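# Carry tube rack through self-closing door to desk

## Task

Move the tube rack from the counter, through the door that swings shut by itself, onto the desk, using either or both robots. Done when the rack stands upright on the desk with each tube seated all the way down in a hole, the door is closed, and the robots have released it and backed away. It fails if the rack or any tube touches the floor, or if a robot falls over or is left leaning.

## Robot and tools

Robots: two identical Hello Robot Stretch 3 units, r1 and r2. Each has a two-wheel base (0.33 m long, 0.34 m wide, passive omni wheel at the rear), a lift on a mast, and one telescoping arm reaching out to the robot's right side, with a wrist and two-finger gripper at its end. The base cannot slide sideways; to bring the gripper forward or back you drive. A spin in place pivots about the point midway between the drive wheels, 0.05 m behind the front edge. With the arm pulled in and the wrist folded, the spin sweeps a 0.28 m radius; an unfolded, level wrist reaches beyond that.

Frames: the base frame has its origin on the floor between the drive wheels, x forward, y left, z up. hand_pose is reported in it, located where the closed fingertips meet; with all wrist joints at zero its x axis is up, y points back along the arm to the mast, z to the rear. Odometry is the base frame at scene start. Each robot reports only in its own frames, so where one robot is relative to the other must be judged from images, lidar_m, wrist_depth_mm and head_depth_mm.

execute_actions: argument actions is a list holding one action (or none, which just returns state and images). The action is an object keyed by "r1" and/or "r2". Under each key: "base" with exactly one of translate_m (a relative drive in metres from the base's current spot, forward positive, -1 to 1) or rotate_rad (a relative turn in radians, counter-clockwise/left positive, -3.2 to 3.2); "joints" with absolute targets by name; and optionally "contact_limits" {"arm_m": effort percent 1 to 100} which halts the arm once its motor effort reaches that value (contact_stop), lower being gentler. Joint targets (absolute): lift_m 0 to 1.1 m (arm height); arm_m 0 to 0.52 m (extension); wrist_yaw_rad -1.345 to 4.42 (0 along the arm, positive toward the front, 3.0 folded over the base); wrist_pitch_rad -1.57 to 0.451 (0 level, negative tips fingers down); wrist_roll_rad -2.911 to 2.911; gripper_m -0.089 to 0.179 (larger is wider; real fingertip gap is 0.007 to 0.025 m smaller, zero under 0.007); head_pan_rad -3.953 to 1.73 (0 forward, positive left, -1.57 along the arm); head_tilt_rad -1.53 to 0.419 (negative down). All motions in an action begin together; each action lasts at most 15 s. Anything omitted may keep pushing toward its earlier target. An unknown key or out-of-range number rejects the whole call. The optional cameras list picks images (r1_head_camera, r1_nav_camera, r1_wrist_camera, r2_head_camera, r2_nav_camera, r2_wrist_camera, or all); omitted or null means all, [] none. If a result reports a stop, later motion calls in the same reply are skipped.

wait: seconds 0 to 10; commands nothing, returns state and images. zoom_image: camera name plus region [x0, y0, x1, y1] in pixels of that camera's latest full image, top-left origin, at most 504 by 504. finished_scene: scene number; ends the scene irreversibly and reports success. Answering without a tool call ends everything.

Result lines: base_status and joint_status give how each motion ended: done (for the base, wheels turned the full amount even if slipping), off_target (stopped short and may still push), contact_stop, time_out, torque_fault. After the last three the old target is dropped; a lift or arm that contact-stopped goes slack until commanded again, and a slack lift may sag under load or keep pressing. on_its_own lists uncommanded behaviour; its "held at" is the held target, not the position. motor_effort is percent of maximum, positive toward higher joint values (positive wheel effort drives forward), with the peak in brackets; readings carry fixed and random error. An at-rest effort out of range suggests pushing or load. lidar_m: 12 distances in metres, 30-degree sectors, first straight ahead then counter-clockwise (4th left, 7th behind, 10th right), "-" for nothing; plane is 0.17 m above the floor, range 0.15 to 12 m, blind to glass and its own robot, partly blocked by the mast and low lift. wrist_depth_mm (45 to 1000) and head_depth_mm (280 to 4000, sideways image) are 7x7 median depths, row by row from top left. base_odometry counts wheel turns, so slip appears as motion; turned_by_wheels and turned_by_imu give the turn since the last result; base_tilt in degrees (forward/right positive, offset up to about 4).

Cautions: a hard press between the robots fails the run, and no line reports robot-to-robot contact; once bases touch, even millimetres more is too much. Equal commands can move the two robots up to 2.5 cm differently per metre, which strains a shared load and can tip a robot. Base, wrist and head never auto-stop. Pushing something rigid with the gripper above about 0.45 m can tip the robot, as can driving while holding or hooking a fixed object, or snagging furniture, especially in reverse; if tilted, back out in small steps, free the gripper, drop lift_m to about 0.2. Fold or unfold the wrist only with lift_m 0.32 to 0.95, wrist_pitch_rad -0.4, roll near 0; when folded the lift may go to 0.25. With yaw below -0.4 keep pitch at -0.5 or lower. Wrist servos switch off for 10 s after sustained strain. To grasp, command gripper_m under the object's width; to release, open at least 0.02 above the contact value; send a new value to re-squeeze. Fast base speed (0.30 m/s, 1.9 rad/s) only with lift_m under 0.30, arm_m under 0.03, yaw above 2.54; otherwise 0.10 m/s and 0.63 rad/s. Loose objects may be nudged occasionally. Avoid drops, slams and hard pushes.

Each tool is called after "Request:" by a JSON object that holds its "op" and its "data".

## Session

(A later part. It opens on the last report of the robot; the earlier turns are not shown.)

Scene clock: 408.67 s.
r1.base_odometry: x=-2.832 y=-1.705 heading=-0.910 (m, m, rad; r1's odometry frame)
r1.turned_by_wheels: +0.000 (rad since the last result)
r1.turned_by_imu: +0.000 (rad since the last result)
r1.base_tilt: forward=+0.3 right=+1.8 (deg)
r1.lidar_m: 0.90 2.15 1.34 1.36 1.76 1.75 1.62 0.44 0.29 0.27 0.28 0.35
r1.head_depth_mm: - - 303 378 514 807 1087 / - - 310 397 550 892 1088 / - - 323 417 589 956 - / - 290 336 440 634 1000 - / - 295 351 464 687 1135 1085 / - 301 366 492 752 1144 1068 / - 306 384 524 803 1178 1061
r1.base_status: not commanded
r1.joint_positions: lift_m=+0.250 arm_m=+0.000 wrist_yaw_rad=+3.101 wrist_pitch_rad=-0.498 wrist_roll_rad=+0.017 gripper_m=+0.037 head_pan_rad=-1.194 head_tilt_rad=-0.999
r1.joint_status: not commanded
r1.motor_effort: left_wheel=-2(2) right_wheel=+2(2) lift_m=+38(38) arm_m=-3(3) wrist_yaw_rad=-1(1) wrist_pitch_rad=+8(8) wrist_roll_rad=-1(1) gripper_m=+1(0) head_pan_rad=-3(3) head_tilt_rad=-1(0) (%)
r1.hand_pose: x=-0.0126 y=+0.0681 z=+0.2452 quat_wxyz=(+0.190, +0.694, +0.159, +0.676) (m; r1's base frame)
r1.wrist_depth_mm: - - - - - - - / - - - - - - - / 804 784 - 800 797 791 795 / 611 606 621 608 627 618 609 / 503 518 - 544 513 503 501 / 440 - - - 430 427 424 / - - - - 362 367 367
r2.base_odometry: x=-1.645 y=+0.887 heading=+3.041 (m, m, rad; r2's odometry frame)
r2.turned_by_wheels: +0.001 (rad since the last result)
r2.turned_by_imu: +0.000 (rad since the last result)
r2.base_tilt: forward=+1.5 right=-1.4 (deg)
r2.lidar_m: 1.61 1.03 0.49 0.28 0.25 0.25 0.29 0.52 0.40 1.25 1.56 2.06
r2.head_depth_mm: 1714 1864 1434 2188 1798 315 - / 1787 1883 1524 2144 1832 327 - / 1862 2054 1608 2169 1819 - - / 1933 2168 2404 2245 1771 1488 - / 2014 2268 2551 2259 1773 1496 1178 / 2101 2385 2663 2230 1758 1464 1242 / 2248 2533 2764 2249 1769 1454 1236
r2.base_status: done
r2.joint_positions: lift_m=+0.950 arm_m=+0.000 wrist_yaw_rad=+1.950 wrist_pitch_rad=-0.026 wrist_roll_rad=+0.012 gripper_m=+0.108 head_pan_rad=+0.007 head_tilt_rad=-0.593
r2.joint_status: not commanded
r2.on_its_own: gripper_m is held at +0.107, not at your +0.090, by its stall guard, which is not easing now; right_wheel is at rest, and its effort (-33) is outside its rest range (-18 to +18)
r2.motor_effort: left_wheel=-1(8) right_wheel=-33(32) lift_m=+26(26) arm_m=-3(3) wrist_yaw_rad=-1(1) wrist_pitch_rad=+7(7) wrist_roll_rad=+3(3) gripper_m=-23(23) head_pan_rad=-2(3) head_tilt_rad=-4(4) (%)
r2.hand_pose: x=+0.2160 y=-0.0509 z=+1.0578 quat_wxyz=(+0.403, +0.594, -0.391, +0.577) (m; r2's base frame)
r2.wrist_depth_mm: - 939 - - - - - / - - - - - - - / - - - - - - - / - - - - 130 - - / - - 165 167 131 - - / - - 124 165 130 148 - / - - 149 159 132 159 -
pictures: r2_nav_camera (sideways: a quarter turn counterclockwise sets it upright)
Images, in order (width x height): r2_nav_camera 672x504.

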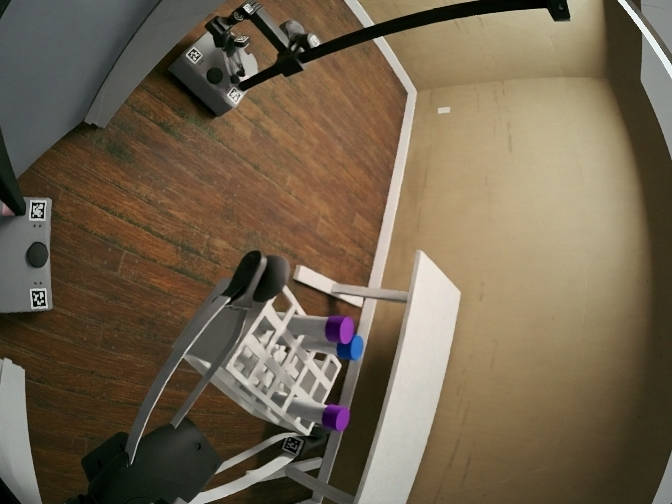

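Through mostly. Continue.

Request:
{"op": "execute_actions", "data": {"actions": [{"r2":{"base":{"translate_m":0.5},"joints":{"head_tilt_rad":-0.9}}}], "cameras": ["r2_nav_camera"]}}

Scene clock: 414.90 s.
r1.base_odometry: x=-2.832 y=-1.705 heading=-0.910 (m, m, rad; r1's odometry frame)
r1.turned_by_wheels: +0.000 (rad since the last result)
r1.turned_by_imu: +0.000 (rad since the last result)
r1.base_tilt: forward=+0.1 right=+1.9 (deg)
r1.lidar_m: 0.59 0.69 1.35 1.36 1.76 1.74 1.62 0.44 0.29 0.27 0.28 0.35
r1.head_depth_mm: - - 304 379 516 805 1087 / - - 311 397 549 892 1092 / - - 323 417 589 957 - / - 290 336 439 633 999 - / - 295 350 464 688 1123 1087 / - 301 366 493 750 1146 1067 / - 306 383 523 800 1172 1061
r1.base_status: not commanded
r1.joint_positions: lift_m=+0.250 arm_m=+0.000 wrist_yaw_rad=+3.101 wrist_pitch_rad=-0.498 wrist_roll_rad=+0.017 gripper_m=+0.037 head_pan_rad=-1.194 head_tilt_rad=-0.999
r1.joint_status: not commanded
r1.motor_effort: left_wheel=-2(2) right_wheel=+2(3) lift_m=+38(38) arm_m=-3(3) wrist_yaw_rad=-1(1) wrist_pitch_rad=+7(7) wrist_roll_rad=-1(1) gripper_m=+0(0) head_pan_rad=-3(3) head_tilt_rad=+0(0) (%)
r1.hand_pose: x=-0.0126 y=+0.0681 z=+0.2452 quat_wxyz=(+0.190, +0.694, +0.159, +0.676) (m; r1's base frame)
r1.wrist_depth_mm: - - - - - - - / - - - - - - - / 790 800 - 809 774 812 796 / 624 623 622 615 612 611 610 / 505 516 - 553 508 505 500 / 439 - - - 433 422 423 / - - - - 365 370 370
r2.base_odometry: x=-2.143 y=+0.937 heading=+3.041 (m, m, rad; r2's odometry frame)
r2.turned_by_wheels: +0.000 (rad since the last result)
r2.turned_by_imu: -0.001 (rad since the last result)
r2.base_tilt: forward=+1.4 right=-1.4 (deg)
r2.lidar_m: 1.12 2.00 0.74 0.69 0.56 0.51 0.52 0.64 1.10 1.44 1.53 1.59
r2.head_depth_mm: 1277 1003 899 304 303 1249 1125 / 1336 1007 1376 326 305 1216 1121 / 1544 1006 1872 - - 1238 1131 / 1600 1861 1890 1668 - 1233 1126 / 1703 2011 1907 1633 1373 1259 1124 / 1787 2112 1923 1615 1418 1264 1127 / 1873 2201 1933 1630 1418 1249 1131
r2.base_status: done
r2.joint_positions: lift_m=+0.950 arm_m=+0.000 wrist_yaw_rad=+1.950 wrist_pitch_rad=-0.026 wrist_roll_rad=+0.012 gripper_m=+0.108 head_pan_rad=+0.007 head_tilt_rad=-0.889
r2.joint_status: all done
r2.on_its_own: gripper_m is held at +0.107, not at your +0.090, by its stall guard, which is not easing now
r2.motor_effort: left_wheel=-3(4) right_wheel=+4(26) lift_m=+26(26) arm_m=-3(3) wrist_yaw_rad=+1(1) wrist_pitch_rad=+7(7) wrist_roll_rad=+3(3) gripper_m=-22(22) head_pan_rad=-3(2) head_tilt_rad=-5(23) (%)
r2.hand_pose: x=+0.2160 y=-0.0509 z=+1.0578 quat_wxyz=(+0.403, +0.594, -0.391, +0.577) (m; r2's base frame)
r2.wrist_depth_mm: - - - - - - - / - - - - - - - / - - - - - - - / - - - - 131 - - / - - 166 168 131 - - / - - 124 165 130 149 809 / - - 149 159 132 159 601
pictures: r2_nav_camera (sideways: a quarter turn counterclockwise sets it upright)
Images, in order (width x height): r2_nav_camera 672x504.

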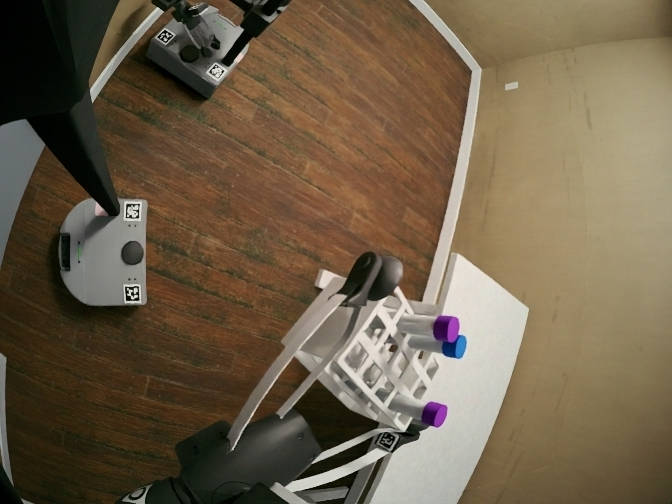

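Request:
{"op": "execute_actions", "data": {"actions": [{"r2":{"joints":{"wrist_yaw_rad":0.9,"arm_m":0.2}}}], "cameras": ["r2_nav_camera","r2_wrist_camera"]}}

Scene clock: 418.07 s.
r1.base_odometry: x=-2.832 y=-1.705 heading=-0.910 (m, m, rad; r1's odometry frame)
r1.turned_by_wheels: +0.000 (rad since the last result)
r1.turned_by_imu: +0.000 (rad since the last result)
r1.base_tilt: forward=+0.2 right=+1.9 (deg)
r1.lidar_m: 0.59 0.69 1.35 1.36 1.77 1.74 1.62 0.44 0.29 0.27 0.28 0.35
r1.head_depth_mm: - - 304 378 515 804 1088 / - - 310 397 550 892 1092 / - - 322 416 589 959 - / - 290 336 439 633 1004 - / - 295 350 464 689 1129 1086 / - 301 366 492 751 1148 1067 / - 307 383 524 801 1164 1057
r1.base_status: not commanded
r1.joint_positions: lift_m=+0.250 arm_m=+0.000 wrist_yaw_rad=+3.101 wrist_pitch_rad=-0.498 wrist_roll_rad=+0.017 gripper_m=+0.037 head_pan_rad=-1.194 head_tilt_rad=-0.999
r1.joint_status: not commanded
r1.motor_effort: left_wheel=-2(2) right_wheel=+2(2) lift_m=+38(38) arm_m=-3(3) wrist_yaw_rad=-1(1) wrist_pitch_rad=+8(7) wrist_roll_rad=-2(1) gripper_m=+1(0) head_pan_rad=-3(2) head_tilt_rad=+1(0) (%)
r1.hand_pose: x=-0.0126 y=+0.0681 z=+0.2452 quat_wxyz=(+0.190, +0.694, +0.159, +0.676) (m; r1's base frame)
r1.wrist_depth_mm: - - - - - - - / - - - - - - - / 791 791 - 792 796 781 772 / 614 614 622 623 611 614 620 / 504 527 - 546 503 502 497 / 437 - - - 433 430 425 / - - - - 366 371 365
r2.base_odometry: x=-2.143 y=+0.937 heading=+3.041 (m, m, rad; r2's odometry frame)
r2.turned_by_wheels: +0.000 (rad since the last result)
r2.turned_by_imu: +0.000 (rad since the last result)
r2.base_tilt: forward=+1.5 right=-1.2 (deg)
r2.lidar_m: 1.12 2.00 0.75 0.69 0.56 0.51 0.52 0.64 1.10 1.44 1.53 1.59
r2.head_depth_mm: 1278 1008 1772 1621 1420 1253 1127 / 1332 1009 1414 1590 1416 1256 1121 / 1545 1007 1869 1622 1425 1260 1126 / 1596 1880 1925 1636 1418 1260 1129 / 1688 1999 1923 1630 1426 1260 1137 / 1784 2113 1909 1615 1424 1269 1130 / 1882 2184 1918 1625 1434 1258 1129
r2.base_status: not commanded
r2.joint_positions: lift_m=+0.950 arm_m=+0.200 wrist_yaw_rad=+0.900 wrist_pitch_rad=-0.026 wrist_roll_rad=+0.012 gripper_m=+0.108 head_pan_rad=+0.007 head_tilt_rad=-0.889
r2.joint_status: all done
r2.on_its_own: gripper_m is held at +0.107, not at your +0.090, by its stall guard, which is not easing now
r2.motor_effort: left_wheel=-3(3) right_wheel=+4(5) lift_m=+26(26) arm_m=+4(7) wrist_yaw_rad=-1(3) wrist_pitch_rad=+7(7) wrist_roll_rad=+3(3) gripper_m=-23(22) head_pan_rad=-2(3) head_tilt_rad=-5(5) (%)
r2.hand_pose: x=+0.1788 y=-0.5035 z=+1.0578 quat_wxyz=(+0.637, +0.318, -0.636, +0.297) (m; r2's base frame)
r2.wrist_depth_mm: - - - - - - - / - - - - - - - / - - - - - - - / - - - - - - - / - - 165 166 131 - - / 785 - 124 166 130 148 - / 617 598 149 159 132 159 -
pictures: r2_nav_camera (sideways: a quarter turn counterclockwise sets it upright), r2_wrist_camera
Images, in order (width x height): r2_nav_camera 672x504, r2_wrist_camera 644x364.

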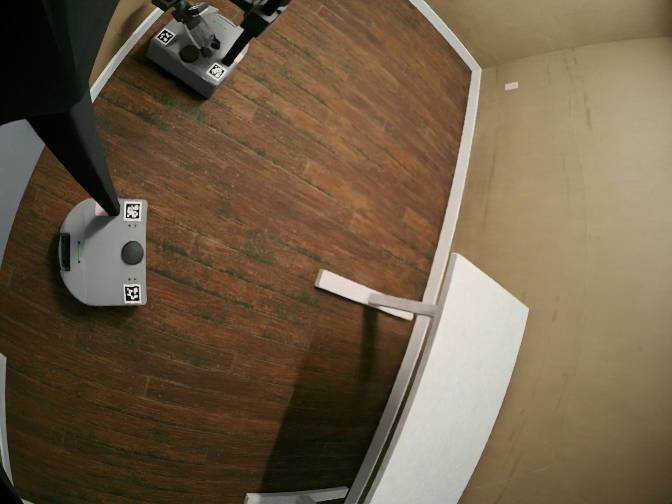

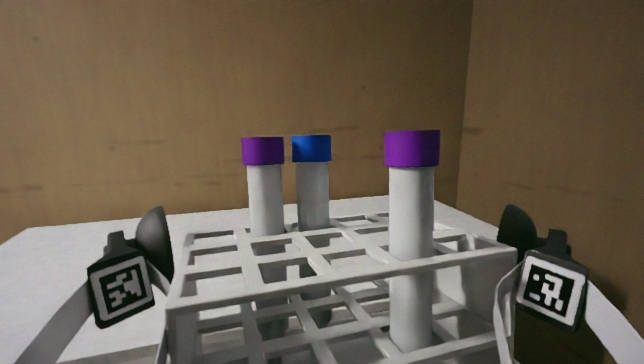

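Request:
{"op": "execute_actions", "data": {"actions": [{"r2":{"joints":{"arm_m":0.3,"lift_m":0.85,"head_pan_rad":-1.0}}}], "cameras": ["r2_nav_camera"]}}

Scene clock: 420.53 s.
r1.base_odometry: x=-2.832 y=-1.705 heading=-0.910 (m, m, rad; r1's odometry frame)
r1.turned_by_wheels: +0.000 (rad since the last result)
r1.turned_by_imu: +0.000 (rad since the last result)
r1.base_tilt: forward=+0.0 right=+1.9 (deg)
r1.lidar_m: 0.59 0.69 1.35 1.36 1.77 1.74 1.62 0.44 0.29 0.27 0.28 0.35
r1.head_depth_mm: - - 303 378 515 805 1087 / - - 310 398 548 897 1091 / - - 323 417 588 955 - / - 290 336 440 633 999 - / - 295 350 465 689 1131 1088 / - 301 366 492 751 1139 1061 / - 307 383 523 800 1171 1060
r1.base_status: not commanded
r1.joint_positions: lift_m=+0.250 arm_m=+0.000 wrist_yaw_rad=+3.101 wrist_pitch_rad=-0.498 wrist_roll_rad=+0.017 gripper_m=+0.037 head_pan_rad=-1.194 head_tilt_rad=-0.999
r1.joint_status: not commanded
r1.motor_effort: left_wheel=-4(2) right_wheel=+3(3) lift_m=+38(38) arm_m=-3(3) wrist_yaw_rad=-1(1) wrist_pitch_rad=+8(7) wrist_roll_rad=-2(1) gripper_m=-1(0) head_pan_rad=-2(3) head_tilt_rad=+0(1) (%)
r1.hand_pose: x=-0.0126 y=+0.0681 z=+0.2452 quat_wxyz=(+0.190, +0.694, +0.159, +0.676) (m; r1's base frame)
r1.wrist_depth_mm: - - - - - - - / - - - - - - - / 795 775 - 786 774 779 779 / 618 619 612 611 612 615 612 / 504 527 - 535 504 505 501 / 442 - - - 434 422 426 / - - - - 364 367 371
r2.base_odometry: x=-2.143 y=+0.937 heading=+3.041 (m, m, rad; r2's odometry frame)
r2.turned_by_wheels: +0.000 (rad since the last result)
r2.turned_by_imu: +0.000 (rad since the last result)
r2.base_tilt: forward=+1.4 right=-1.4 (deg)
r2.lidar_m: 1.12 2.00 0.75 0.69 0.56 0.51 0.52 0.64 1.10 1.43 1.53 1.59
r2.head_depth_mm: 1284 575 1827 1618 1416 1252 1125 / 1274 1644 1878 1637 1413 1258 1129 / 1275 1107 1866 1627 1411 1254 1150 / 1283 1074 1919 1619 1423 1253 1126 / 1278 1011 1909 1629 1430 1262 1125 / 1278 1008 1863 1636 1419 1259 1133 / 1286 1013 1789 1639 1413 1266 1125
r2.base_status: not commanded
r2.joint_positions: lift_m=+0.850 arm_m=+0.300 wrist_yaw_rad=+0.900 wrist_pitch_rad=-0.026 wrist_roll_rad=+0.012 gripper_m=+0.108 head_pan_rad=-0.993 head_tilt_rad=-0.889
r2.joint_status: all done
r2.on_its_own: gripper_m is held at +0.107, not at your +0.090, by its stall guard, which is not easing now
r2.motor_effort: left_wheel=-3(3) right_wheel=+4(4) lift_m=+21(20) arm_m=+4(6) wrist_yaw_rad=+0(0) wrist_pitch_rad=+7(7) wrist_roll_rad=+3(3) gripper_m=-23(23) head_pan_rad=-2(30) head_tilt_rad=-5(5) (%)
r2.hand_pose: x=+0.1788 y=-0.6035 z=+0.9581 quat_wxyz=(+0.637, +0.318, -0.636, +0.297) (m; r2's base frame)
r2.wrist_depth_mm: - - - - - - 925 / - - - - - - 962 / - - - - - - 935 / - - - - 131 - 947 / 852 901 166 167 131 818 953 / 637 - 124 165 130 149 931 / - - 150 159 132 159 -
pictures: r2_nav_camera (sideways: a quarter turn counterclockwise sets it upright)
Images, in order (width x height): r2_nav_camera 672x504.

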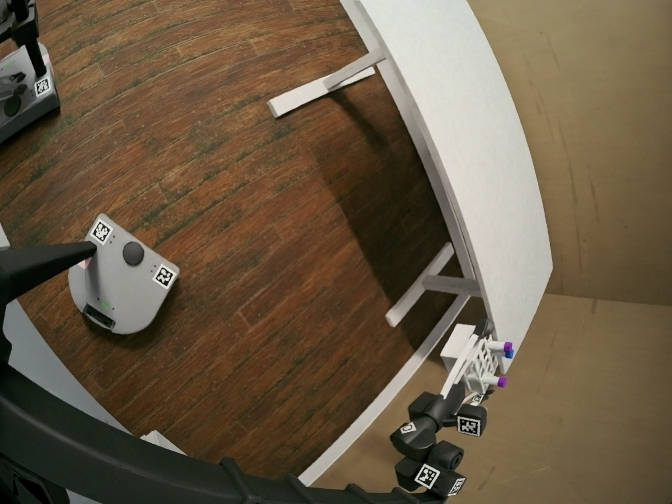

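Request:
{"op": "execute_actions", "data": {"actions": [{"r2":{"base":{"translate_m":0.35},"joints":{"lift_m":0.92,"head_pan_rad":-1.3}}}], "cameras": ["r2_nav_camera"]}}

Scene clock: 425.43 s.
r1.base_odometry: x=-2.832 y=-1.705 heading=-0.910 (m, m, rad; r1's odometry frame)
r1.turned_by_wheels: +0.000 (rad since the last result)
r1.turned_by_imu: +0.000 (rad since the last result)
r1.base_tilt: forward=+0.1 right=+2.0 (deg)
r1.lidar_m: 0.99 0.58 0.59 1.36 1.76 1.74 1.62 0.44 0.29 0.27 0.28 0.35
r1.head_depth_mm: - - 304 378 515 806 1090 / - - 311 396 550 895 1086 / - - 322 418 588 956 - / - 290 337 439 635 1002 - / - 295 351 465 687 1136 1079 / - 301 366 492 750 1141 1066 / - 306 383 524 800 1167 1064
r1.base_status: not commanded
r1.joint_positions: lift_m=+0.250 arm_m=+0.000 wrist_yaw_rad=+3.101 wrist_pitch_rad=-0.498 wrist_roll_rad=+0.017 gripper_m=+0.037 head_pan_rad=-1.194 head_tilt_rad=-0.999
r1.joint_status: not commanded
r1.motor_effort: left_wheel=-2(2) right_wheel=+3(3) lift_m=+38(38) arm_m=-3(3) wrist_yaw_rad=-1(1) wrist_pitch_rad=+8(8) wrist_roll_rad=-2(1) gripper_m=+1(1) head_pan_rad=-3(2) head_tilt_rad=+0(0) (%)
r1.hand_pose: x=-0.0126 y=+0.0681 z=+0.2452 quat_wxyz=(+0.190, +0.694, +0.159, +0.676) (m; r1's base frame)
r1.wrist_depth_mm: - - - - - - - / - - - - - - 546 / 799 787 - 804 790 608 486 / 616 605 620 616 615 596 496 / 507 524 - 543 495 502 507 / 442 - - - 434 426 423 / - - - - 367 370 365
r2.base_odometry: x=-2.491 y=+0.972 heading=+3.041 (m, m, rad; r2's odometry frame)
r2.turned_by_wheels: +0.000 (rad since the last result)
r2.turned_by_imu: -0.001 (rad since the last result)
r2.base_tilt: forward=+1.3 right=-1.4 (deg)
r2.lidar_m: 0.78 1.59 2.22 0.70 0.72 0.77 0.84 1.05 1.55 1.41 1.39 0.78
r2.head_depth_mm: 1407 - 1881 1629 1421 1254 1124 / 1495 1955 1908 1626 1424 1250 1125 / 575 948 1824 1623 1426 1261 1137 / 538 923 899 1630 1411 1248 1137 / 1330 1006 834 1639 1439 1258 1127 / 1283 1011 836 1537 1421 1272 1128 / 1252 1014 835 727 1424 1263 1125
r2.base_status: done
r2.joint_positions: lift_m=+0.920 arm_m=+0.300 wrist_yaw_rad=+0.900 wrist_pitch_rad=-0.026 wrist_roll_rad=+0.012 gripper_m=+0.108 head_pan_rad=-1.293 head_tilt_rad=-0.889
r2.joint_status: all done
r2.on_its_own: gripper_m is held at +0.107, not at your +0.090, by its stall guard, which is not easing now
r2.motor_effort: left_wheel=-4(3) right_wheel=+4(11) lift_m=+27(30) arm_m=+4(4) wrist_yaw_rad=-1(0) wrist_pitch_rad=+7(7) wrist_roll_rad=+3(3) gripper_m=-23(23) head_pan_rad=-2(17) head_tilt_rad=-5(6) (%)
r2.hand_pose: x=+0.1788 y=-0.6035 z=+1.0277 quat_wxyz=(+0.637, +0.318, -0.636, +0.297) (m; r2's base frame)
r2.wrist_depth_mm: 862 881 951 - - - - / 880 901 - - - - - / 891 952 - - - - - / 911 976 - - 131 - - / 941 - 166 167 131 997 - / 745 - 124 165 129 148 720 / 570 547 149 159 132 160 538
pictures: r2_nav_camera (sideways: a quarter turn counterclockwise sets it upright)
Images, in order (width x height): r2_nav_camera 672x504.

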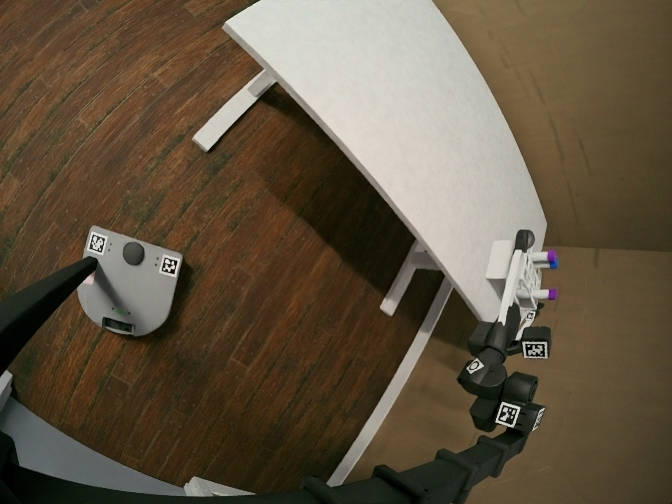

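Request:
{"op": "execute_actions", "data": {"actions": [{"r2":{"base":{"translate_m":0.3},"joints":{"lift_m":0.78}}}], "cameras": ["r2_nav_camera","r2_wrist_camera"]}}

Scene clock: 430.33 s.
r1.base_odometry: x=-2.832 y=-1.705 heading=-0.910 (m, m, rad; r1's odometry frame)
r1.turned_by_wheels: +0.000 (rad since the last result)
r1.turned_by_imu: +0.000 (rad since the last result)
r1.base_tilt: forward=+0.2 right=+1.8 (deg)
r1.lidar_m: 0.99 2.15 0.72 1.36 1.76 1.74 1.62 0.44 0.29 0.27 0.28 0.35
r1.head_depth_mm: - - 303 379 515 808 1088 / - - 310 397 549 892 1092 / - - 323 417 589 955 - / - 290 336 439 634 1002 - / - 295 350 464 686 1129 1084 / - 301 366 492 751 1145 1064 / - 307 383 524 799 1168 1059
r1.base_status: not commanded
r1.joint_positions: lift_m=+0.250 arm_m=+0.000 wrist_yaw_rad=+3.101 wrist_pitch_rad=-0.498 wrist_roll_rad=+0.017 gripper_m=+0.037 head_pan_rad=-1.194 head_tilt_rad=-0.999
r1.joint_status: not commanded
r1.motor_effort: left_wheel=-2(2) right_wheel=+3(3) lift_m=+37(38) arm_m=-3(3) wrist_yaw_rad=-1(1) wrist_pitch_rad=+8(7) wrist_roll_rad=-1(2) gripper_m=+2(0) head_pan_rad=-3(3) head_tilt_rad=+0(0) (%)
r1.hand_pose: x=-0.0126 y=+0.0681 z=+0.2452 quat_wxyz=(+0.190, +0.694, +0.159, +0.676) (m; r1's base frame)
r1.wrist_depth_mm: - - - - - - - / - - - - 763 657 - / 821 790 - 799 751 673 791 / 622 608 620 616 610 605 607 / 507 519 - 543 496 497 498 / 439 - - - 436 426 421 / - - - - 366 369 369
r2.base_odometry: x=-2.789 y=+1.002 heading=+3.041 (m, m, rad; r2's odometry frame)
r2.turned_by_wheels: +0.000 (rad since the last result)
r2.turned_by_imu: -0.001 (rad since the last result)
r2.base_tilt: forward=+1.4 right=-1.3 (deg)
r2.lidar_m: 1.00 1.24 2.11 1.74 0.86 1.03 1.13 1.33 1.66 1.37 1.08 0.50
r2.head_depth_mm: 1277 1007 - 1601 1412 1257 1123 / 1278 1034 - 724 1421 1262 1126 / 1279 735 775 709 657 1255 1143 / 1280 981 776 711 620 1210 1142 / 1212 1011 837 712 619 558 1095 / 1136 1013 834 713 621 550 513 / 1032 1013 836 710 618 550 491
r2.base_status: done
r2.joint_positions: lift_m=+0.780 arm_m=+0.300 wrist_yaw_rad=+0.900 wrist_pitch_rad=-0.026 wrist_roll_rad=+0.012 gripper_m=+0.108 head_pan_rad=-1.293 head_tilt_rad=-0.889
r2.joint_status: all done
r2.on_its_own: gripper_m is held at +0.107, not at your +0.090, by its stall guard, which is not easing now
r2.motor_effort: left_wheel=-3(2) right_wheel=+4(10) lift_m=+21(24) arm_m=+4(4) wrist_yaw_rad=-1(1) wrist_pitch_rad=+7(7) wrist_roll_rad=+3(3) gripper_m=-23(23) head_pan_rad=-3(2) head_tilt_rad=-5(5) (%)
r2.hand_pose: x=+0.1788 y=-0.6035 z=+0.8881 quat_wxyz=(+0.637, +0.318, -0.636, +0.297) (m; r2's base frame)
r2.wrist_depth_mm: 601 643 685 741 799 859 915 / 627 668 692 767 810 885 971 / 641 687 724 766 840 936 - / 663 702 754 785 131 937 - / 665 697 166 167 130 630 619 / 474 - 124 166 130 148 452 / 357 339 150 159 132 159 331
pictures: r2_nav_camera (sideways: a quarter turn counterclockwise sets it upright), r2_wrist_camera
Images, in order (width x height): r2_nav_camera 672x504, r2_wrist_camera 644x364.

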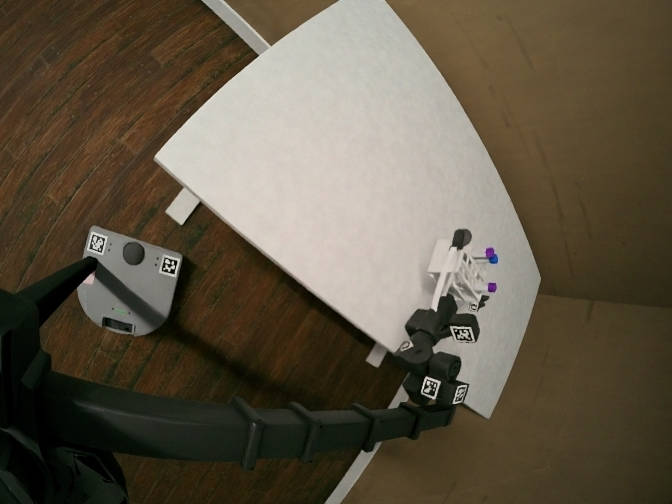

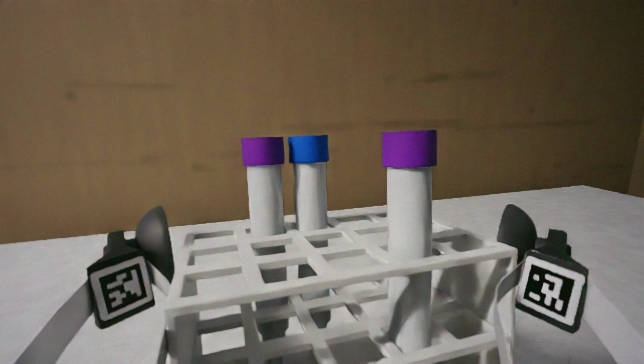

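Over the desk. Lower until contact.

Request:
{"op": "execute_actions", "data": {"actions": [{"r2":{"joints":{"lift_m":0.72}}}], "cameras": ["r2_wrist_camera"]}}

Request:
{"op": "execute_actions", "data": {"actions": [{"r2":{"joints":{"lift_m":0.66}}}], "cameras": ["r2_wrist_camera"]}}

Scene clock: 432.27 s.
r1.base_odometry: x=-2.832 y=-1.705 heading=-0.910 (m, m, rad; r1's odometry frame)
r1.turned_by_wheels: +0.000 (rad since the last result)
r1.turned_by_imu: +0.000 (rad since the last result)
r1.base_tilt: forward=+0.2 right=+1.9 (deg)
r1.lidar_m: 0.99 2.15 0.72 1.36 1.76 1.74 1.62 0.44 0.29 0.27 0.28 0.35
r1.head_depth_mm: - - 304 379 515 803 1082 / - - 310 397 549 892 1091 / - - 323 417 589 953 - / - 290 336 439 634 999 - / - 295 350 464 687 1134 1079 / - 301 366 492 751 1143 1063 / - 306 384 524 800 1170 1063
r1.base_status: not commanded
r1.joint_positions: lift_m=+0.250 arm_m=+0.000 wrist_yaw_rad=+3.101 wrist_pitch_rad=-0.498 wrist_roll_rad=+0.017 gripper_m=+0.037 head_pan_rad=-1.194 head_tilt_rad=-0.999
r1.joint_status: not commanded
r1.motor_effort: left_wheel=-3(2) right_wheel=+3(3) lift_m=+38(38) arm_m=-3(3) wrist_yaw_rad=-1(1) wrist_pitch_rad=+8(7) wrist_roll_rad=-2(1) gripper_m=+1(0) head_pan_rad=-3(3) head_tilt_rad=+0(1) (%)
r1.hand_pose: x=-0.0126 y=+0.0681 z=+0.2452 quat_wxyz=(+0.190, +0.694, +0.159, +0.676) (m; r1's base frame)
r1.wrist_depth_mm: - - - - - - - / - - - - 746 655 - / 793 800 - 777 745 686 784 / 620 614 616 616 609 622 607 / 509 518 - 541 500 505 496 / 442 - - - 427 426 427 / - - - - 366 370 371
r2.base_odometry: x=-2.789 y=+1.002 heading=+3.041 (m, m, rad; r2's odometry frame)
r2.turned_by_wheels: +0.000 (rad since the last result)
r2.turned_by_imu: +0.000 (rad since the last result)
r2.base_tilt: forward=+1.3 right=-1.4 (deg)
r2.lidar_m: 1.00 1.24 2.11 1.74 0.86 1.03 1.12 1.33 1.66 1.37 1.08 0.50
r2.head_depth_mm: 1276 1007 855 1567 1411 1261 1129 / 1280 1006 876 710 1423 1254 1128 / 1278 1008 763 709 654 1250 1145 / 1274 1013 716 712 620 1216 1145 / 1211 1004 833 712 620 559 1097 / 1134 1012 833 710 620 549 516 / 1028 1011 836 712 622 551 492
r2.base_status: not commanded
r2.joint_positions: lift_m=+0.720 arm_m=+0.300 wrist_yaw_rad=+0.900 wrist_pitch_rad=-0.026 wrist_roll_rad=+0.012 gripper_m=+0.108 head_pan_rad=-1.293 head_tilt_rad=-0.889
r2.joint_status: all done
r2.on_its_own: gripper_m is held at +0.107, not at your +0.090, by its stall guard, which is not easing now
r2.motor_effort: left_wheel=-3(3) right_wheel=+4(4) lift_m=+21(20) arm_m=+4(4) wrist_yaw_rad=-2(1) wrist_pitch_rad=+7(7) wrist_roll_rad=+3(3) gripper_m=-23(23) head_pan_rad=-2(2) head_tilt_rad=-6(5) (%)
r2.hand_pose: x=+0.1788 y=-0.6035 z=+0.8280 quat_wxyz=(+0.637, +0.318, -0.636, +0.297) (m; r2's base frame)
r2.wrist_depth_mm: 611 651 688 733 794 865 928 / 634 670 710 769 817 895 969 / 642 694 728 779 821 926 - / 662 700 718 174 131 763 768 / 486 521 166 167 131 464 458 / 353 - 124 166 129 148 338 / 267 253 149 160 132 159 245
pictures: r2_wrist_camera
Images, in order (width x height): r2_wrist_camera 644x364.

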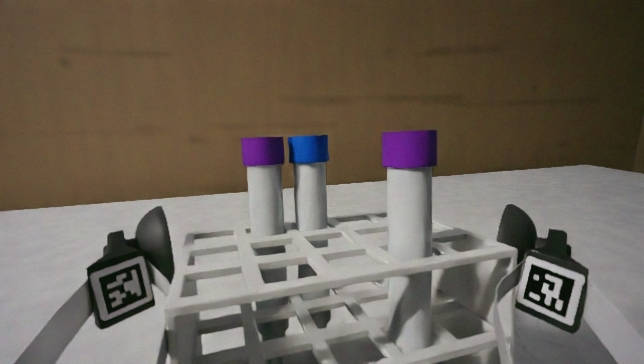

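Scene clock: 433.63 s.
r1.base_odometry: x=-2.832 y=-1.705 heading=-0.910 (m, m, rad; r1's odometry frame)
r1.turned_by_wheels: +0.000 (rad since the last result)
r1.turned_by_imu: +0.000 (rad since the last result)
r1.base_tilt: forward=+0.0 right=+1.8 (deg)
r1.lidar_m: 0.99 2.15 0.72 1.36 1.76 1.74 1.62 0.44 0.29 0.27 0.28 0.35
r1.head_depth_mm: - - 304 378 515 806 1084 / - - 311 397 550 896 1094 / - - 323 418 588 956 - / - 290 336 439 635 996 - / - 295 350 464 688 1128 1081 / - 301 366 492 751 1147 1066 / - 307 383 523 800 1171 1066
r1.base_status: not commanded
r1.joint_positions: lift_m=+0.250 arm_m=+0.000 wrist_yaw_rad=+3.101 wrist_pitch_rad=-0.498 wrist_roll_rad=+0.017 gripper_m=+0.037 head_pan_rad=-1.194 head_tilt_rad=-0.999
r1.joint_status: not commanded
r1.motor_effort: left_wheel=-2(2) right_wheel=+3(2) lift_m=+38(38) arm_m=-3(3) wrist_yaw_rad=-1(1) wrist_pitch_rad=+7(8) wrist_roll_rad=-1(1) gripper_m=+1(0) head_pan_rad=-2(3) head_tilt_rad=+0(0) (%)
r1.hand_pose: x=-0.0126 y=+0.0681 z=+0.2452 quat_wxyz=(+0.190, +0.694, +0.159, +0.676) (m; r1's base frame)
r1.wrist_depth_mm: - - - - - - - / - - - - 776 654 - / 786 791 - 787 739 678 773 / 615 608 610 623 618 611 615 / 503 530 - 541 508 508 496 / 446 - - - 427 427 423 / - - - - 367 367 367
r2.base_odometry: x=-2.789 y=+1.002 heading=+3.041 (m, m, rad; r2's odometry frame)
r2.turned_by_wheels: +0.000 (rad since the last result)
r2.turned_by_imu: +0.000 (rad since the last result)
r2.base_tilt: forward=+1.3 right=-1.4 (deg)
r2.lidar_m: 1.00 1.24 2.10 1.75 0.86 1.03 1.12 1.33 1.66 1.37 1.08 0.50
r2.head_depth_mm: 1283 1009 832 1531 1415 1259 1147 / 1279 1004 854 695 1415 1258 1125 / 1280 1008 772 698 657 1263 1142 / 1281 1008 748 710 621 1233 1143 / 1210 1009 834 711 619 559 1091 / 1132 1007 835 713 619 548 514 / 1033 1014 836 710 619 551 494
r2.base_status: not commanded
r2.joint_positions: lift_m=+0.660 arm_m=+0.300 wrist_yaw_rad=+0.900 wrist_pitch_rad=+0.035 wrist_roll_rad=+0.018 gripper_m=+0.108 head_pan_rad=-1.293 head_tilt_rad=-0.889
r2.joint_status: all done
r2.on_its_own: gripper_m is held at +0.107, not at your +0.090, by its stall guard, which is not easing now
r2.motor_effort: left_wheel=-3(3) right_wheel=+7(7) lift_m=+16(24) arm_m=+4(4) wrist_yaw_rad=+0(0) wrist_pitch_rad=-11(11) wrist_roll_rad=-1(3) gripper_m=-23(23) head_pan_rad=-2(2) head_tilt_rad=-5(5) (%)
r2.hand_pose: x=+0.1799 y=-0.6043 z=+0.7839 quat_wxyz=(+0.626, +0.300, -0.647, +0.316) (m; r2's base frame)
r2.wrist_depth_mm: 615 670 701 750 812 871 938 / 643 666 728 763 816 903 977 / 656 691 727 771 825 925 - / 651 693 668 558 543 732 712 / 415 453 160 166 127 382 380 / 291 - 122 167 130 148 268 / 198 192 136 177 132 159 187
pictures: r2_wrist_camera
Images, in order (width x height): r2_wrist_camera 644x364.

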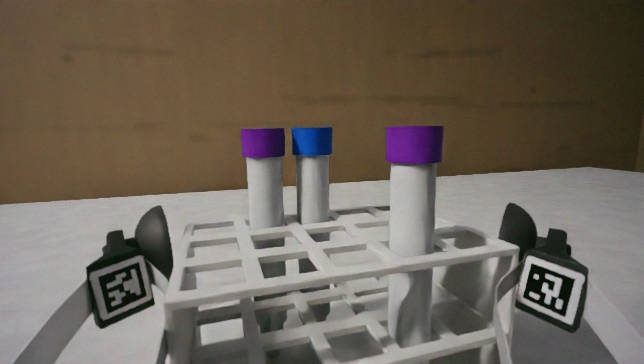

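Contact. Release and retract.

Request:
{"op": "execute_actions", "data": {"actions": [{"r2":{"joints":{"lift_m":0.675,"gripper_m":0.16}}}], "cameras": []}}

Request:
{"op": "execute_actions", "data": {"actions": [{"r2":{"joints":{"arm_m":0.0,"lift_m":0.75}}}], "cameras": ["r2_nav_camera","r2_wrist_camera","r1_nav_camera"]}}

Scene clock: 435.03 s.
r1.base_odometry: x=-2.832 y=-1.705 heading=-0.910 (m, m, rad; r1's odometry frame)
r1.turned_by_wheels: +0.000 (rad since the last result)
r1.turned_by_imu: +0.000 (rad since the last result)
r1.base_tilt: forward=+0.2 right=+1.9 (deg)
r1.lidar_m: 0.99 2.15 0.72 1.36 1.76 1.74 1.62 0.44 0.29 0.27 0.28 0.35
r1.head_depth_mm: - - 304 379 515 802 1085 / - - 311 396 549 892 1092 / - - 323 418 589 956 - / - 290 336 439 635 998 - / - 295 351 464 688 1134 1082 / - 301 365 492 750 1148 1067 / - 306 383 524 803 1173 1056
r1.base_status: not commanded
r1.joint_positions: lift_m=+0.250 arm_m=+0.000 wrist_yaw_rad=+3.101 wrist_pitch_rad=-0.498 wrist_roll_rad=+0.017 gripper_m=+0.037 head_pan_rad=-1.194 head_tilt_rad=-0.999
r1.joint_status: not commanded
r1.motor_effort: left_wheel=-2(3) right_wheel=+3(3) lift_m=+38(38) arm_m=-3(3) wrist_yaw_rad=-1(2) wrist_pitch_rad=+7(7) wrist_roll_rad=-1(1) gripper_m=+0(1) head_pan_rad=-2(2) head_tilt_rad=+0(0) (%)
r1.hand_pose: x=-0.0126 y=+0.0681 z=+0.2452 quat_wxyz=(+0.190, +0.694, +0.159, +0.676) (m; r1's base frame)
r1.wrist_depth_mm: - - - - - - - / - - - - 756 642 - / 782 779 - 779 731 677 784 / 621 612 612 618 622 613 620 / 497 520 - 541 504 504 508 / 443 - - - 429 423 425 / - - - - 364 369 372
r2.base_odometry: x=-2.789 y=+1.002 heading=+3.041 (m, m, rad; r2's odometry frame)
r2.turned_by_wheels: +0.000 (rad since the last result)
r2.turned_by_imu: +0.000 (rad since the last result)
r2.base_tilt: forward=+1.4 right=-1.4 (deg)
r2.lidar_m: 1.00 1.24 2.10 1.74 0.86 1.02 1.12 1.32 1.66 1.37 1.09 0.50
r2.head_depth_mm: 1280 1004 854 1546 1415 1265 1144 / 1276 1008 853 695 1418 1256 1128 / 1282 1008 765 698 657 1262 1144 / 1287 1008 749 712 618 1233 1144 / 1212 1010 834 710 621 559 1105 / 1133 1010 834 711 620 549 514 / 1033 1005 833 711 621 548 492
r2.base_status: not commanded
r2.joint_positions: lift_m=+0.675 arm_m=+0.300 wrist_yaw_rad=+0.900 wrist_pitch_rad=-0.016 wrist_roll_rad=+0.014 gripper_m=+0.160 head_pan_rad=-1.293 head_tilt_rad=-0.889
r2.joint_status: all done
r2.motor_effort: left_wheel=-3(3) right_wheel=+6(6) lift_m=+27(30) arm_m=+4(4) wrist_yaw_rad=+0(0) wrist_pitch_rad=+4(11) wrist_roll_rad=+2(2) gripper_m=-1(84) head_pan_rad=-3(3) head_tilt_rad=-5(5) (%)
r2.hand_pose: x=+0.1789 y=-0.6037 z=+0.7853 quat_wxyz=(+0.635, +0.315, -0.638, +0.300) (m; r2's base frame)
r2.wrist_depth_mm: 616 645 689 752 806 862 942 / 629 664 712 747 822 879 978 / 648 676 723 764 822 913 - / 655 644 543 488 128 599 589 / 371 405 162 165 129 355 350 / 278 108 122 159 129 140 258 / 201 191 137 176 135 157 187
pictures: none
No camera images: the call's "cameras" was empty. Leave "cameras" out to get every camera's image.

Scene clock: 438.47 s.
r1.base_odometry: x=-2.832 y=-1.705 heading=-0.910 (m, m, rad; r1's odometry frame)
r1.turned_by_wheels: +0.000 (rad since the last result)
r1.turned_by_imu: +0.000 (rad since the last result)
r1.base_tilt: forward=+0.1 right=+1.8 (deg)
r1.lidar_m: 0.98 2.15 0.72 1.36 1.77 1.75 1.62 0.44 0.29 0.27 0.28 0.35
r1.head_depth_mm: - - 304 378 515 808 1086 / - - 310 396 549 892 1094 / - - 323 418 588 953 - / - 290 336 439 633 1002 - / - 295 350 465 687 1133 1078 / - 301 366 493 751 1145 1067 / - 307 383 523 803 1168 1059
r1.base_status: not commanded
r1.joint_positions: lift_m=+0.250 arm_m=+0.000 wrist_yaw_rad=+3.101 wrist_pitch_rad=-0.498 wrist_roll_rad=+0.017 gripper_m=+0.037 head_pan_rad=-1.194 head_tilt_rad=-0.999
r1.joint_status: not commanded
r1.motor_effort: left_wheel=-2(2) right_wheel=+3(3) lift_m=+38(38) arm_m=-3(3) wrist_yaw_rad=-1(1) wrist_pitch_rad=+7(8) wrist_roll_rad=-2(1) gripper_m=+1(1) head_pan_rad=-3(2) head_tilt_rad=+0(0) (%)
r1.hand_pose: x=-0.0126 y=+0.0681 z=+0.2452 quat_wxyz=(+0.190, +0.694, +0.159, +0.676) (m; r1's base frame)
r1.wrist_depth_mm: - - - - - - - / - - - - 775 659 - / 794 791 - 780 733 678 789 / 615 607 613 617 612 619 603 / 498 525 - 532 503 498 505 / 445 - - - 435 430 428 / - - - - 366 370 368
r2.base_odometry: x=-2.789 y=+1.002 heading=+3.041 (m, m, rad; r2's odometry frame)
r2.turned_by_wheels: +0.000 (rad since the last result)
r2.turned_by_imu: +0.000 (rad since the last result)
r2.base_tilt: forward=+1.3 right=-1.3 (deg)
r2.lidar_m: 1.00 1.24 2.11 1.75 0.86 1.03 1.12 1.33 1.66 1.37 1.09 0.50
r2.head_depth_mm: 1275 1009 833 1604 1424 - 1086 / 1278 1009 832 727 1418 1295 1112 / 1272 1010 760 708 654 - 1132 / 1284 1008 797 697 644 1224 1140 / 1211 1007 831 710 620 558 1093 / 1129 1014 837 711 616 550 515 / 1029 1012 835 711 610 550 493
r2.base_status: not commanded
r2.joint_positions: lift_m=+0.750 arm_m=+0.001 wrist_yaw_rad=+0.900 wrist_pitch_rad=-0.021 wrist_roll_rad=+0.014 gripper_m=+0.160 head_pan_rad=-1.293 head_tilt_rad=-0.889
r2.joint_status: all done
r2.motor_effort: left_wheel=-3(3) right_wheel=+4(6) lift_m=+26(27) arm_m=-4(3) wrist_yaw_rad=+1(3) wrist_pitch_rad=+6(6) wrist_roll_rad=+2(2) gripper_m=+0(0) head_pan_rad=-2(2) head_tilt_rad=-5(5) (%)
r2.hand_pose: x=+0.1789 y=-0.3045 z=+0.8590 quat_wxyz=(+0.636, +0.317, -0.637, +0.299) (m; r2's base frame)
r2.wrist_depth_mm: 710 746 788 838 912 976 - / 716 760 819 872 952 - - / 754 788 850 899 - - - / 756 814 865 908 966 946 930 / 753 632 568 564 565 532 515 / 441 - 402 397 396 306 266 / 316 310 310 311 307 280 263
pictures: r1_nav_camera (sideways: a quarter turn counterclockwise sets it upright), r2_nav_camera (sideways: a quarter turn counterclockwise sets it upright), r2_wrist_camera
Images, in order (width x height): r1_nav_camera 672x504, r2_nav_camera 672x504, r2_wrist_camera 644x364.

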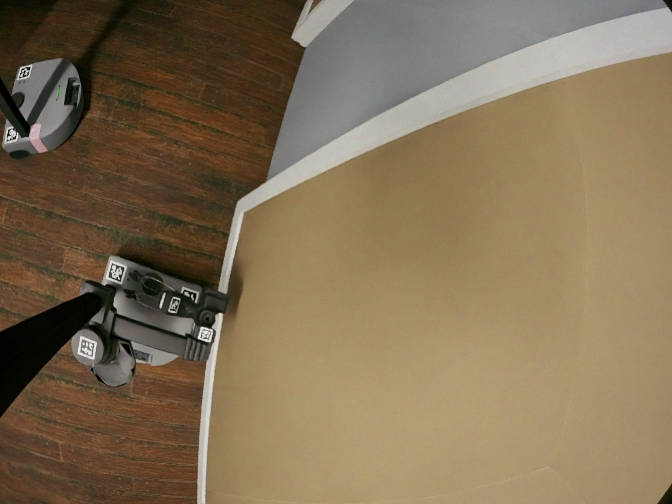

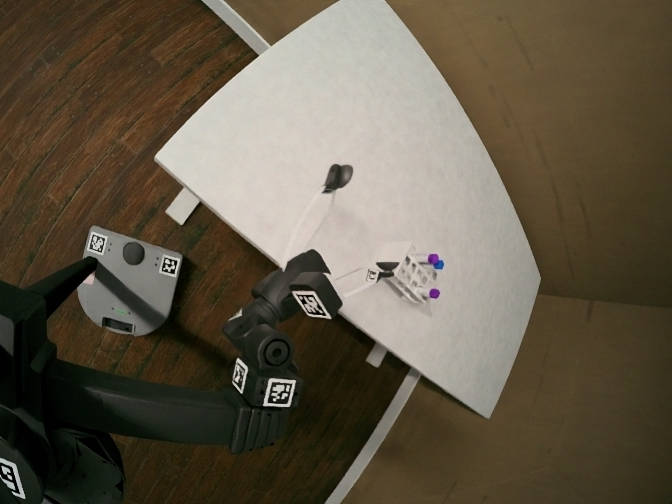

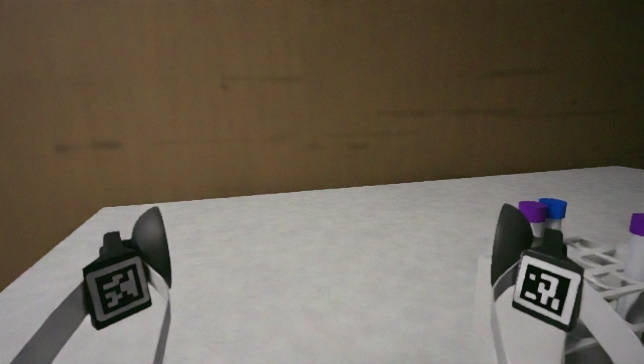

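Request:
{"op": "execute_actions", "data": {"actions": [{"r2":{"joints":{"lift_m":0.95,"head_tilt_rad":-0.7,"head_pan_rad":-1.1}}}], "cameras": ["r2_head_camera","r2_nav_camera"]}}

Scene clock: 441.47 s.
r1.base_odometry: x=-2.832 y=-1.705 heading=-0.910 (m, m, rad; r1's odometry frame)
r1.turned_by_wheels: +0.000 (rad since the last result)
r1.turned_by_imu: +0.000 (rad since the last result)
r1.base_tilt: forward=+0.1 right=+2.0 (deg)
r1.lidar_m: 0.99 2.15 0.72 1.36 1.76 1.75 1.62 0.44 0.29 0.27 0.28 0.35
r1.head_depth_mm: - - 304 379 514 807 1084 / - - 310 397 549 892 1090 / - - 323 417 586 958 - / - 290 336 439 635 1001 - / - 295 350 465 688 1130 1084 / - 301 366 493 751 1142 1067 / - 307 384 524 800 1168 1060
r1.base_status: not commanded
r1.joint_positions: lift_m=+0.250 arm_m=+0.000 wrist_yaw_rad=+3.101 wrist_pitch_rad=-0.498 wrist_roll_rad=+0.017 gripper_m=+0.037 head_pan_rad=-1.194 head_tilt_rad=-0.999
r1.joint_status: not commanded
r1.motor_effort: left_wheel=-2(3) right_wheel=+3(3) lift_m=+37(38) arm_m=-3(3) wrist_yaw_rad=-1(1) wrist_pitch_rad=+7(8) wrist_roll_rad=-1(1) gripper_m=+1(0) head_pan_rad=-3(3) head_tilt_rad=+0(0) (%)
r1.hand_pose: x=-0.0126 y=+0.0681 z=+0.2452 quat_wxyz=(+0.190, +0.694, +0.159, +0.676) (m; r1's base frame)
r1.wrist_depth_mm: - - - - - - - / - - - - 780 644 - / 803 786 - 782 734 680 771 / 625 615 619 601 617 612 614 / 508 519 - 545 505 504 500 / 437 - - - 436 427 419 / - - - - 363 368 369
r2.base_odometry: x=-2.789 y=+1.002 heading=+3.041 (m, m, rad; r2's odometry frame)
r2.turned_by_wheels: +0.000 (rad since the last result)
r2.turned_by_imu: +0.000 (rad since the last result)
r2.base_tilt: forward=+1.4 right=-1.3 (deg)
r2.lidar_m: 1.00 1.24 2.11 1.75 0.86 1.03 1.12 1.33 1.66 1.37 1.09 0.50
r2.head_depth_mm: 1443 1498 1092 911 - - 1144 / 1304 1422 1133 - - - 1183 / 1191 1332 1097 855 - 585 1140 / 1095 1244 1089 858 706 601 530 / 1017 1146 1092 857 695 600 521 / 945 1051 1082 895 703 598 520 / 885 973 1043 854 702 599 519
r2.base_status: not commanded
r2.joint_positions: lift_m=+0.950 arm_m=+0.001 wrist_yaw_rad=+0.900 wrist_pitch_rad=-0.021 wrist_roll_rad=+0.014 gripper_m=+0.160 head_pan_rad=-1.107 head_tilt_rad=-0.705
r2.joint_status: all done
r2.motor_effort: left_wheel=-3(3) right_wheel=+4(4) lift_m=+26(27) arm_m=-4(4) wrist_yaw_rad=-1(0) wrist_pitch_rad=+6(6) wrist_roll_rad=+2(1) gripper_m=+0(0) head_pan_rad=+1(14) head_tilt_rad=+2(15) (%)
r2.hand_pose: x=+0.1789 y=-0.3045 z=+1.0590 quat_wxyz=(+0.636, +0.317, -0.637, +0.299) (m; r2's base frame)
r2.wrist_depth_mm: 699 739 787 849 918 983 - / 727 765 825 862 945 - - / 747 772 855 911 976 - - / 750 814 862 924 - - - / 801 818 906 994 - - - / 806 - 791 784 796 774 827 / 815 611 618 610 608 615 578
pictures: r2_head_camera (sideways: a quarter turn clockwise sets it upright), r2_nav_camera (sideways: a quarter turn counterclockwise sets it upright)
Images, in order (width x height): r2_head_camera 896x504, r2_nav_camera 672x504.

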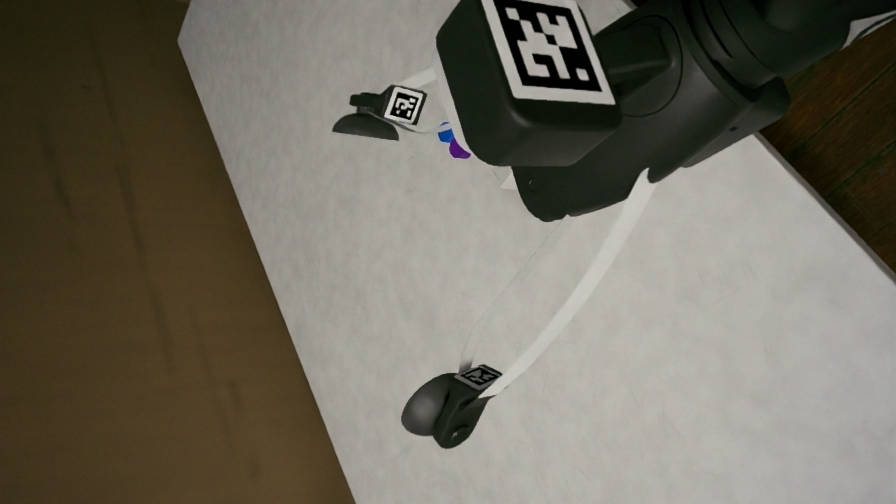

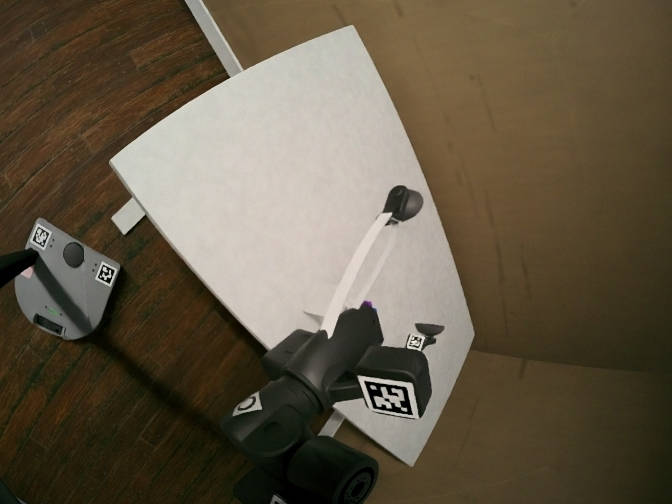

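Request:
{"op": "execute_actions", "data": {"actions": [{"r2":{"joints":{"wrist_yaw_rad":1.9}}}], "cameras": ["r2_head_camera"]}}

Scene clock: 443.20 s.
r1.base_odometry: x=-2.832 y=-1.705 heading=-0.910 (m, m, rad; r1's odometry frame)
r1.turned_by_wheels: +0.000 (rad since the last result)
r1.turned_by_imu: +0.000 (rad since the last result)
r1.base_tilt: forward=+0.0 right=+1.9 (deg)
r1.lidar_m: 0.99 2.14 0.72 1.36 1.76 1.74 1.62 0.44 0.29 0.27 0.28 0.35
r1.head_depth_mm: - - 304 378 515 805 1084 / - - 310 396 549 893 1092 / - - 323 417 588 958 - / - 290 336 440 635 1002 - / - 295 351 464 687 1136 1079 / - 301 366 491 750 1152 1066 / - 307 383 524 801 1176 1058
r1.base_status: not commanded
r1.joint_positions: lift_m=+0.250 arm_m=+0.000 wrist_yaw_rad=+3.101 wrist_pitch_rad=-0.498 wrist_roll_rad=+0.017 gripper_m=+0.037 head_pan_rad=-1.194 head_tilt_rad=-0.999
r1.joint_status: not commanded
r1.motor_effort: left_wheel=-2(2) right_wheel=+2(3) lift_m=+38(38) arm_m=-3(3) wrist_yaw_rad=-1(1) wrist_pitch_rad=+7(8) wrist_roll_rad=-1(1) gripper_m=-1(0) head_pan_rad=-3(3) head_tilt_rad=+0(1) (%)
r1.hand_pose: x=-0.0126 y=+0.0681 z=+0.2452 quat_wxyz=(+0.190, +0.694, +0.159, +0.676) (m; r1's base frame)
r1.wrist_depth_mm: - - - - - - - / - - - - 761 655 - / 791 804 - 783 736 683 795 / 619 622 611 607 624 612 618 / 503 536 - 546 503 507 508 / 446 - - - 430 428 426 / - - - - 362 368 370
r2.base_odometry: x=-2.789 y=+1.002 heading=+3.041 (m, m, rad; r2's odometry frame)
r2.turned_by_wheels: +0.000 (rad since the last result)
r2.turned_by_imu: +0.000 (rad since the last result)
r2.base_tilt: forward=+1.4 right=-1.4 (deg)
r2.lidar_m: 1.00 1.24 2.10 1.74 0.86 1.03 1.12 1.33 1.66 1.37 1.08 0.50
r2.head_depth_mm: 1438 1505 1087 863 705 1334 - / 1296 1414 1086 830 676 626 - / 1182 1336 1089 857 706 - - / 1091 1235 1085 856 723 - - / 1014 1141 1088 855 705 627 - / 946 1056 1082 855 714 610 502 / 885 979 1045 853 686 598 522
r2.base_status: not commanded
r2.joint_positions: lift_m=+0.950 arm_m=+0.001 wrist_yaw_rad=+1.898 wrist_pitch_rad=-0.021 wrist_roll_rad=+0.014 gripper_m=+0.160 head_pan_rad=-1.107 head_tilt_rad=-0.705
r2.joint_status: all done
r2.motor_effort: left_wheel=-3(3) right_wheel=+4(5) lift_m=+26(26) arm_m=-4(4) wrist_yaw_rad=-1(3) wrist_pitch_rad=+6(6) wrist_roll_rad=+2(2) gripper_m=+0(0) head_pan_rad=+2(1) head_tilt_rad=+2(2) (%)
r2.hand_pose: x=+0.2207 y=-0.0633 z=+1.0590 quat_wxyz=(+0.415, +0.583, -0.408, +0.566) (m; r2's base frame)
r2.wrist_depth_mm: - - - - 905 758 662 / - - - - 932 775 681 / - - - - 968 810 707 / - - - - 984 839 699 / - - - - - 899 719 / - - - - - 912 708 / - - - - - 607 582
pictures: r2_head_camera (sideways: a quarter turn clockwise sets it upright)
Images, in order (width x height): r2_head_camera 896x504.

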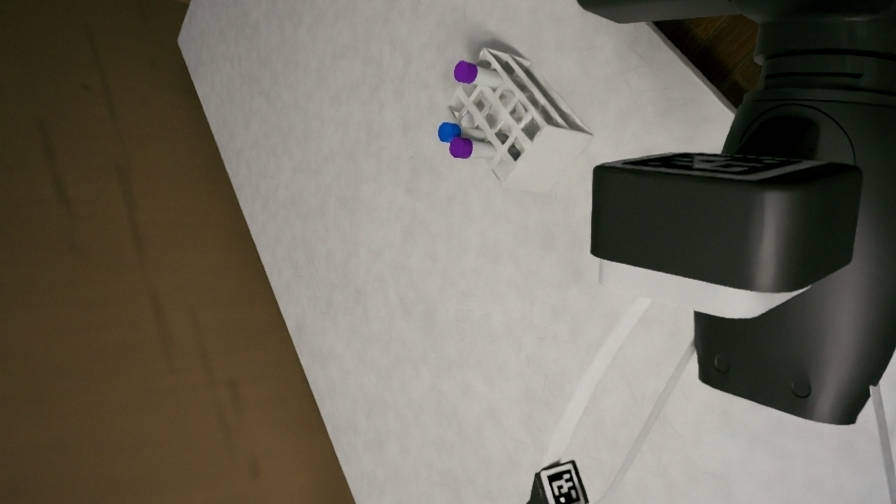

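Upright on the desk, door shut.

Request:
{"op": "finished_scene", "data": {"scene": 1}}

The scene is finished: the task was done.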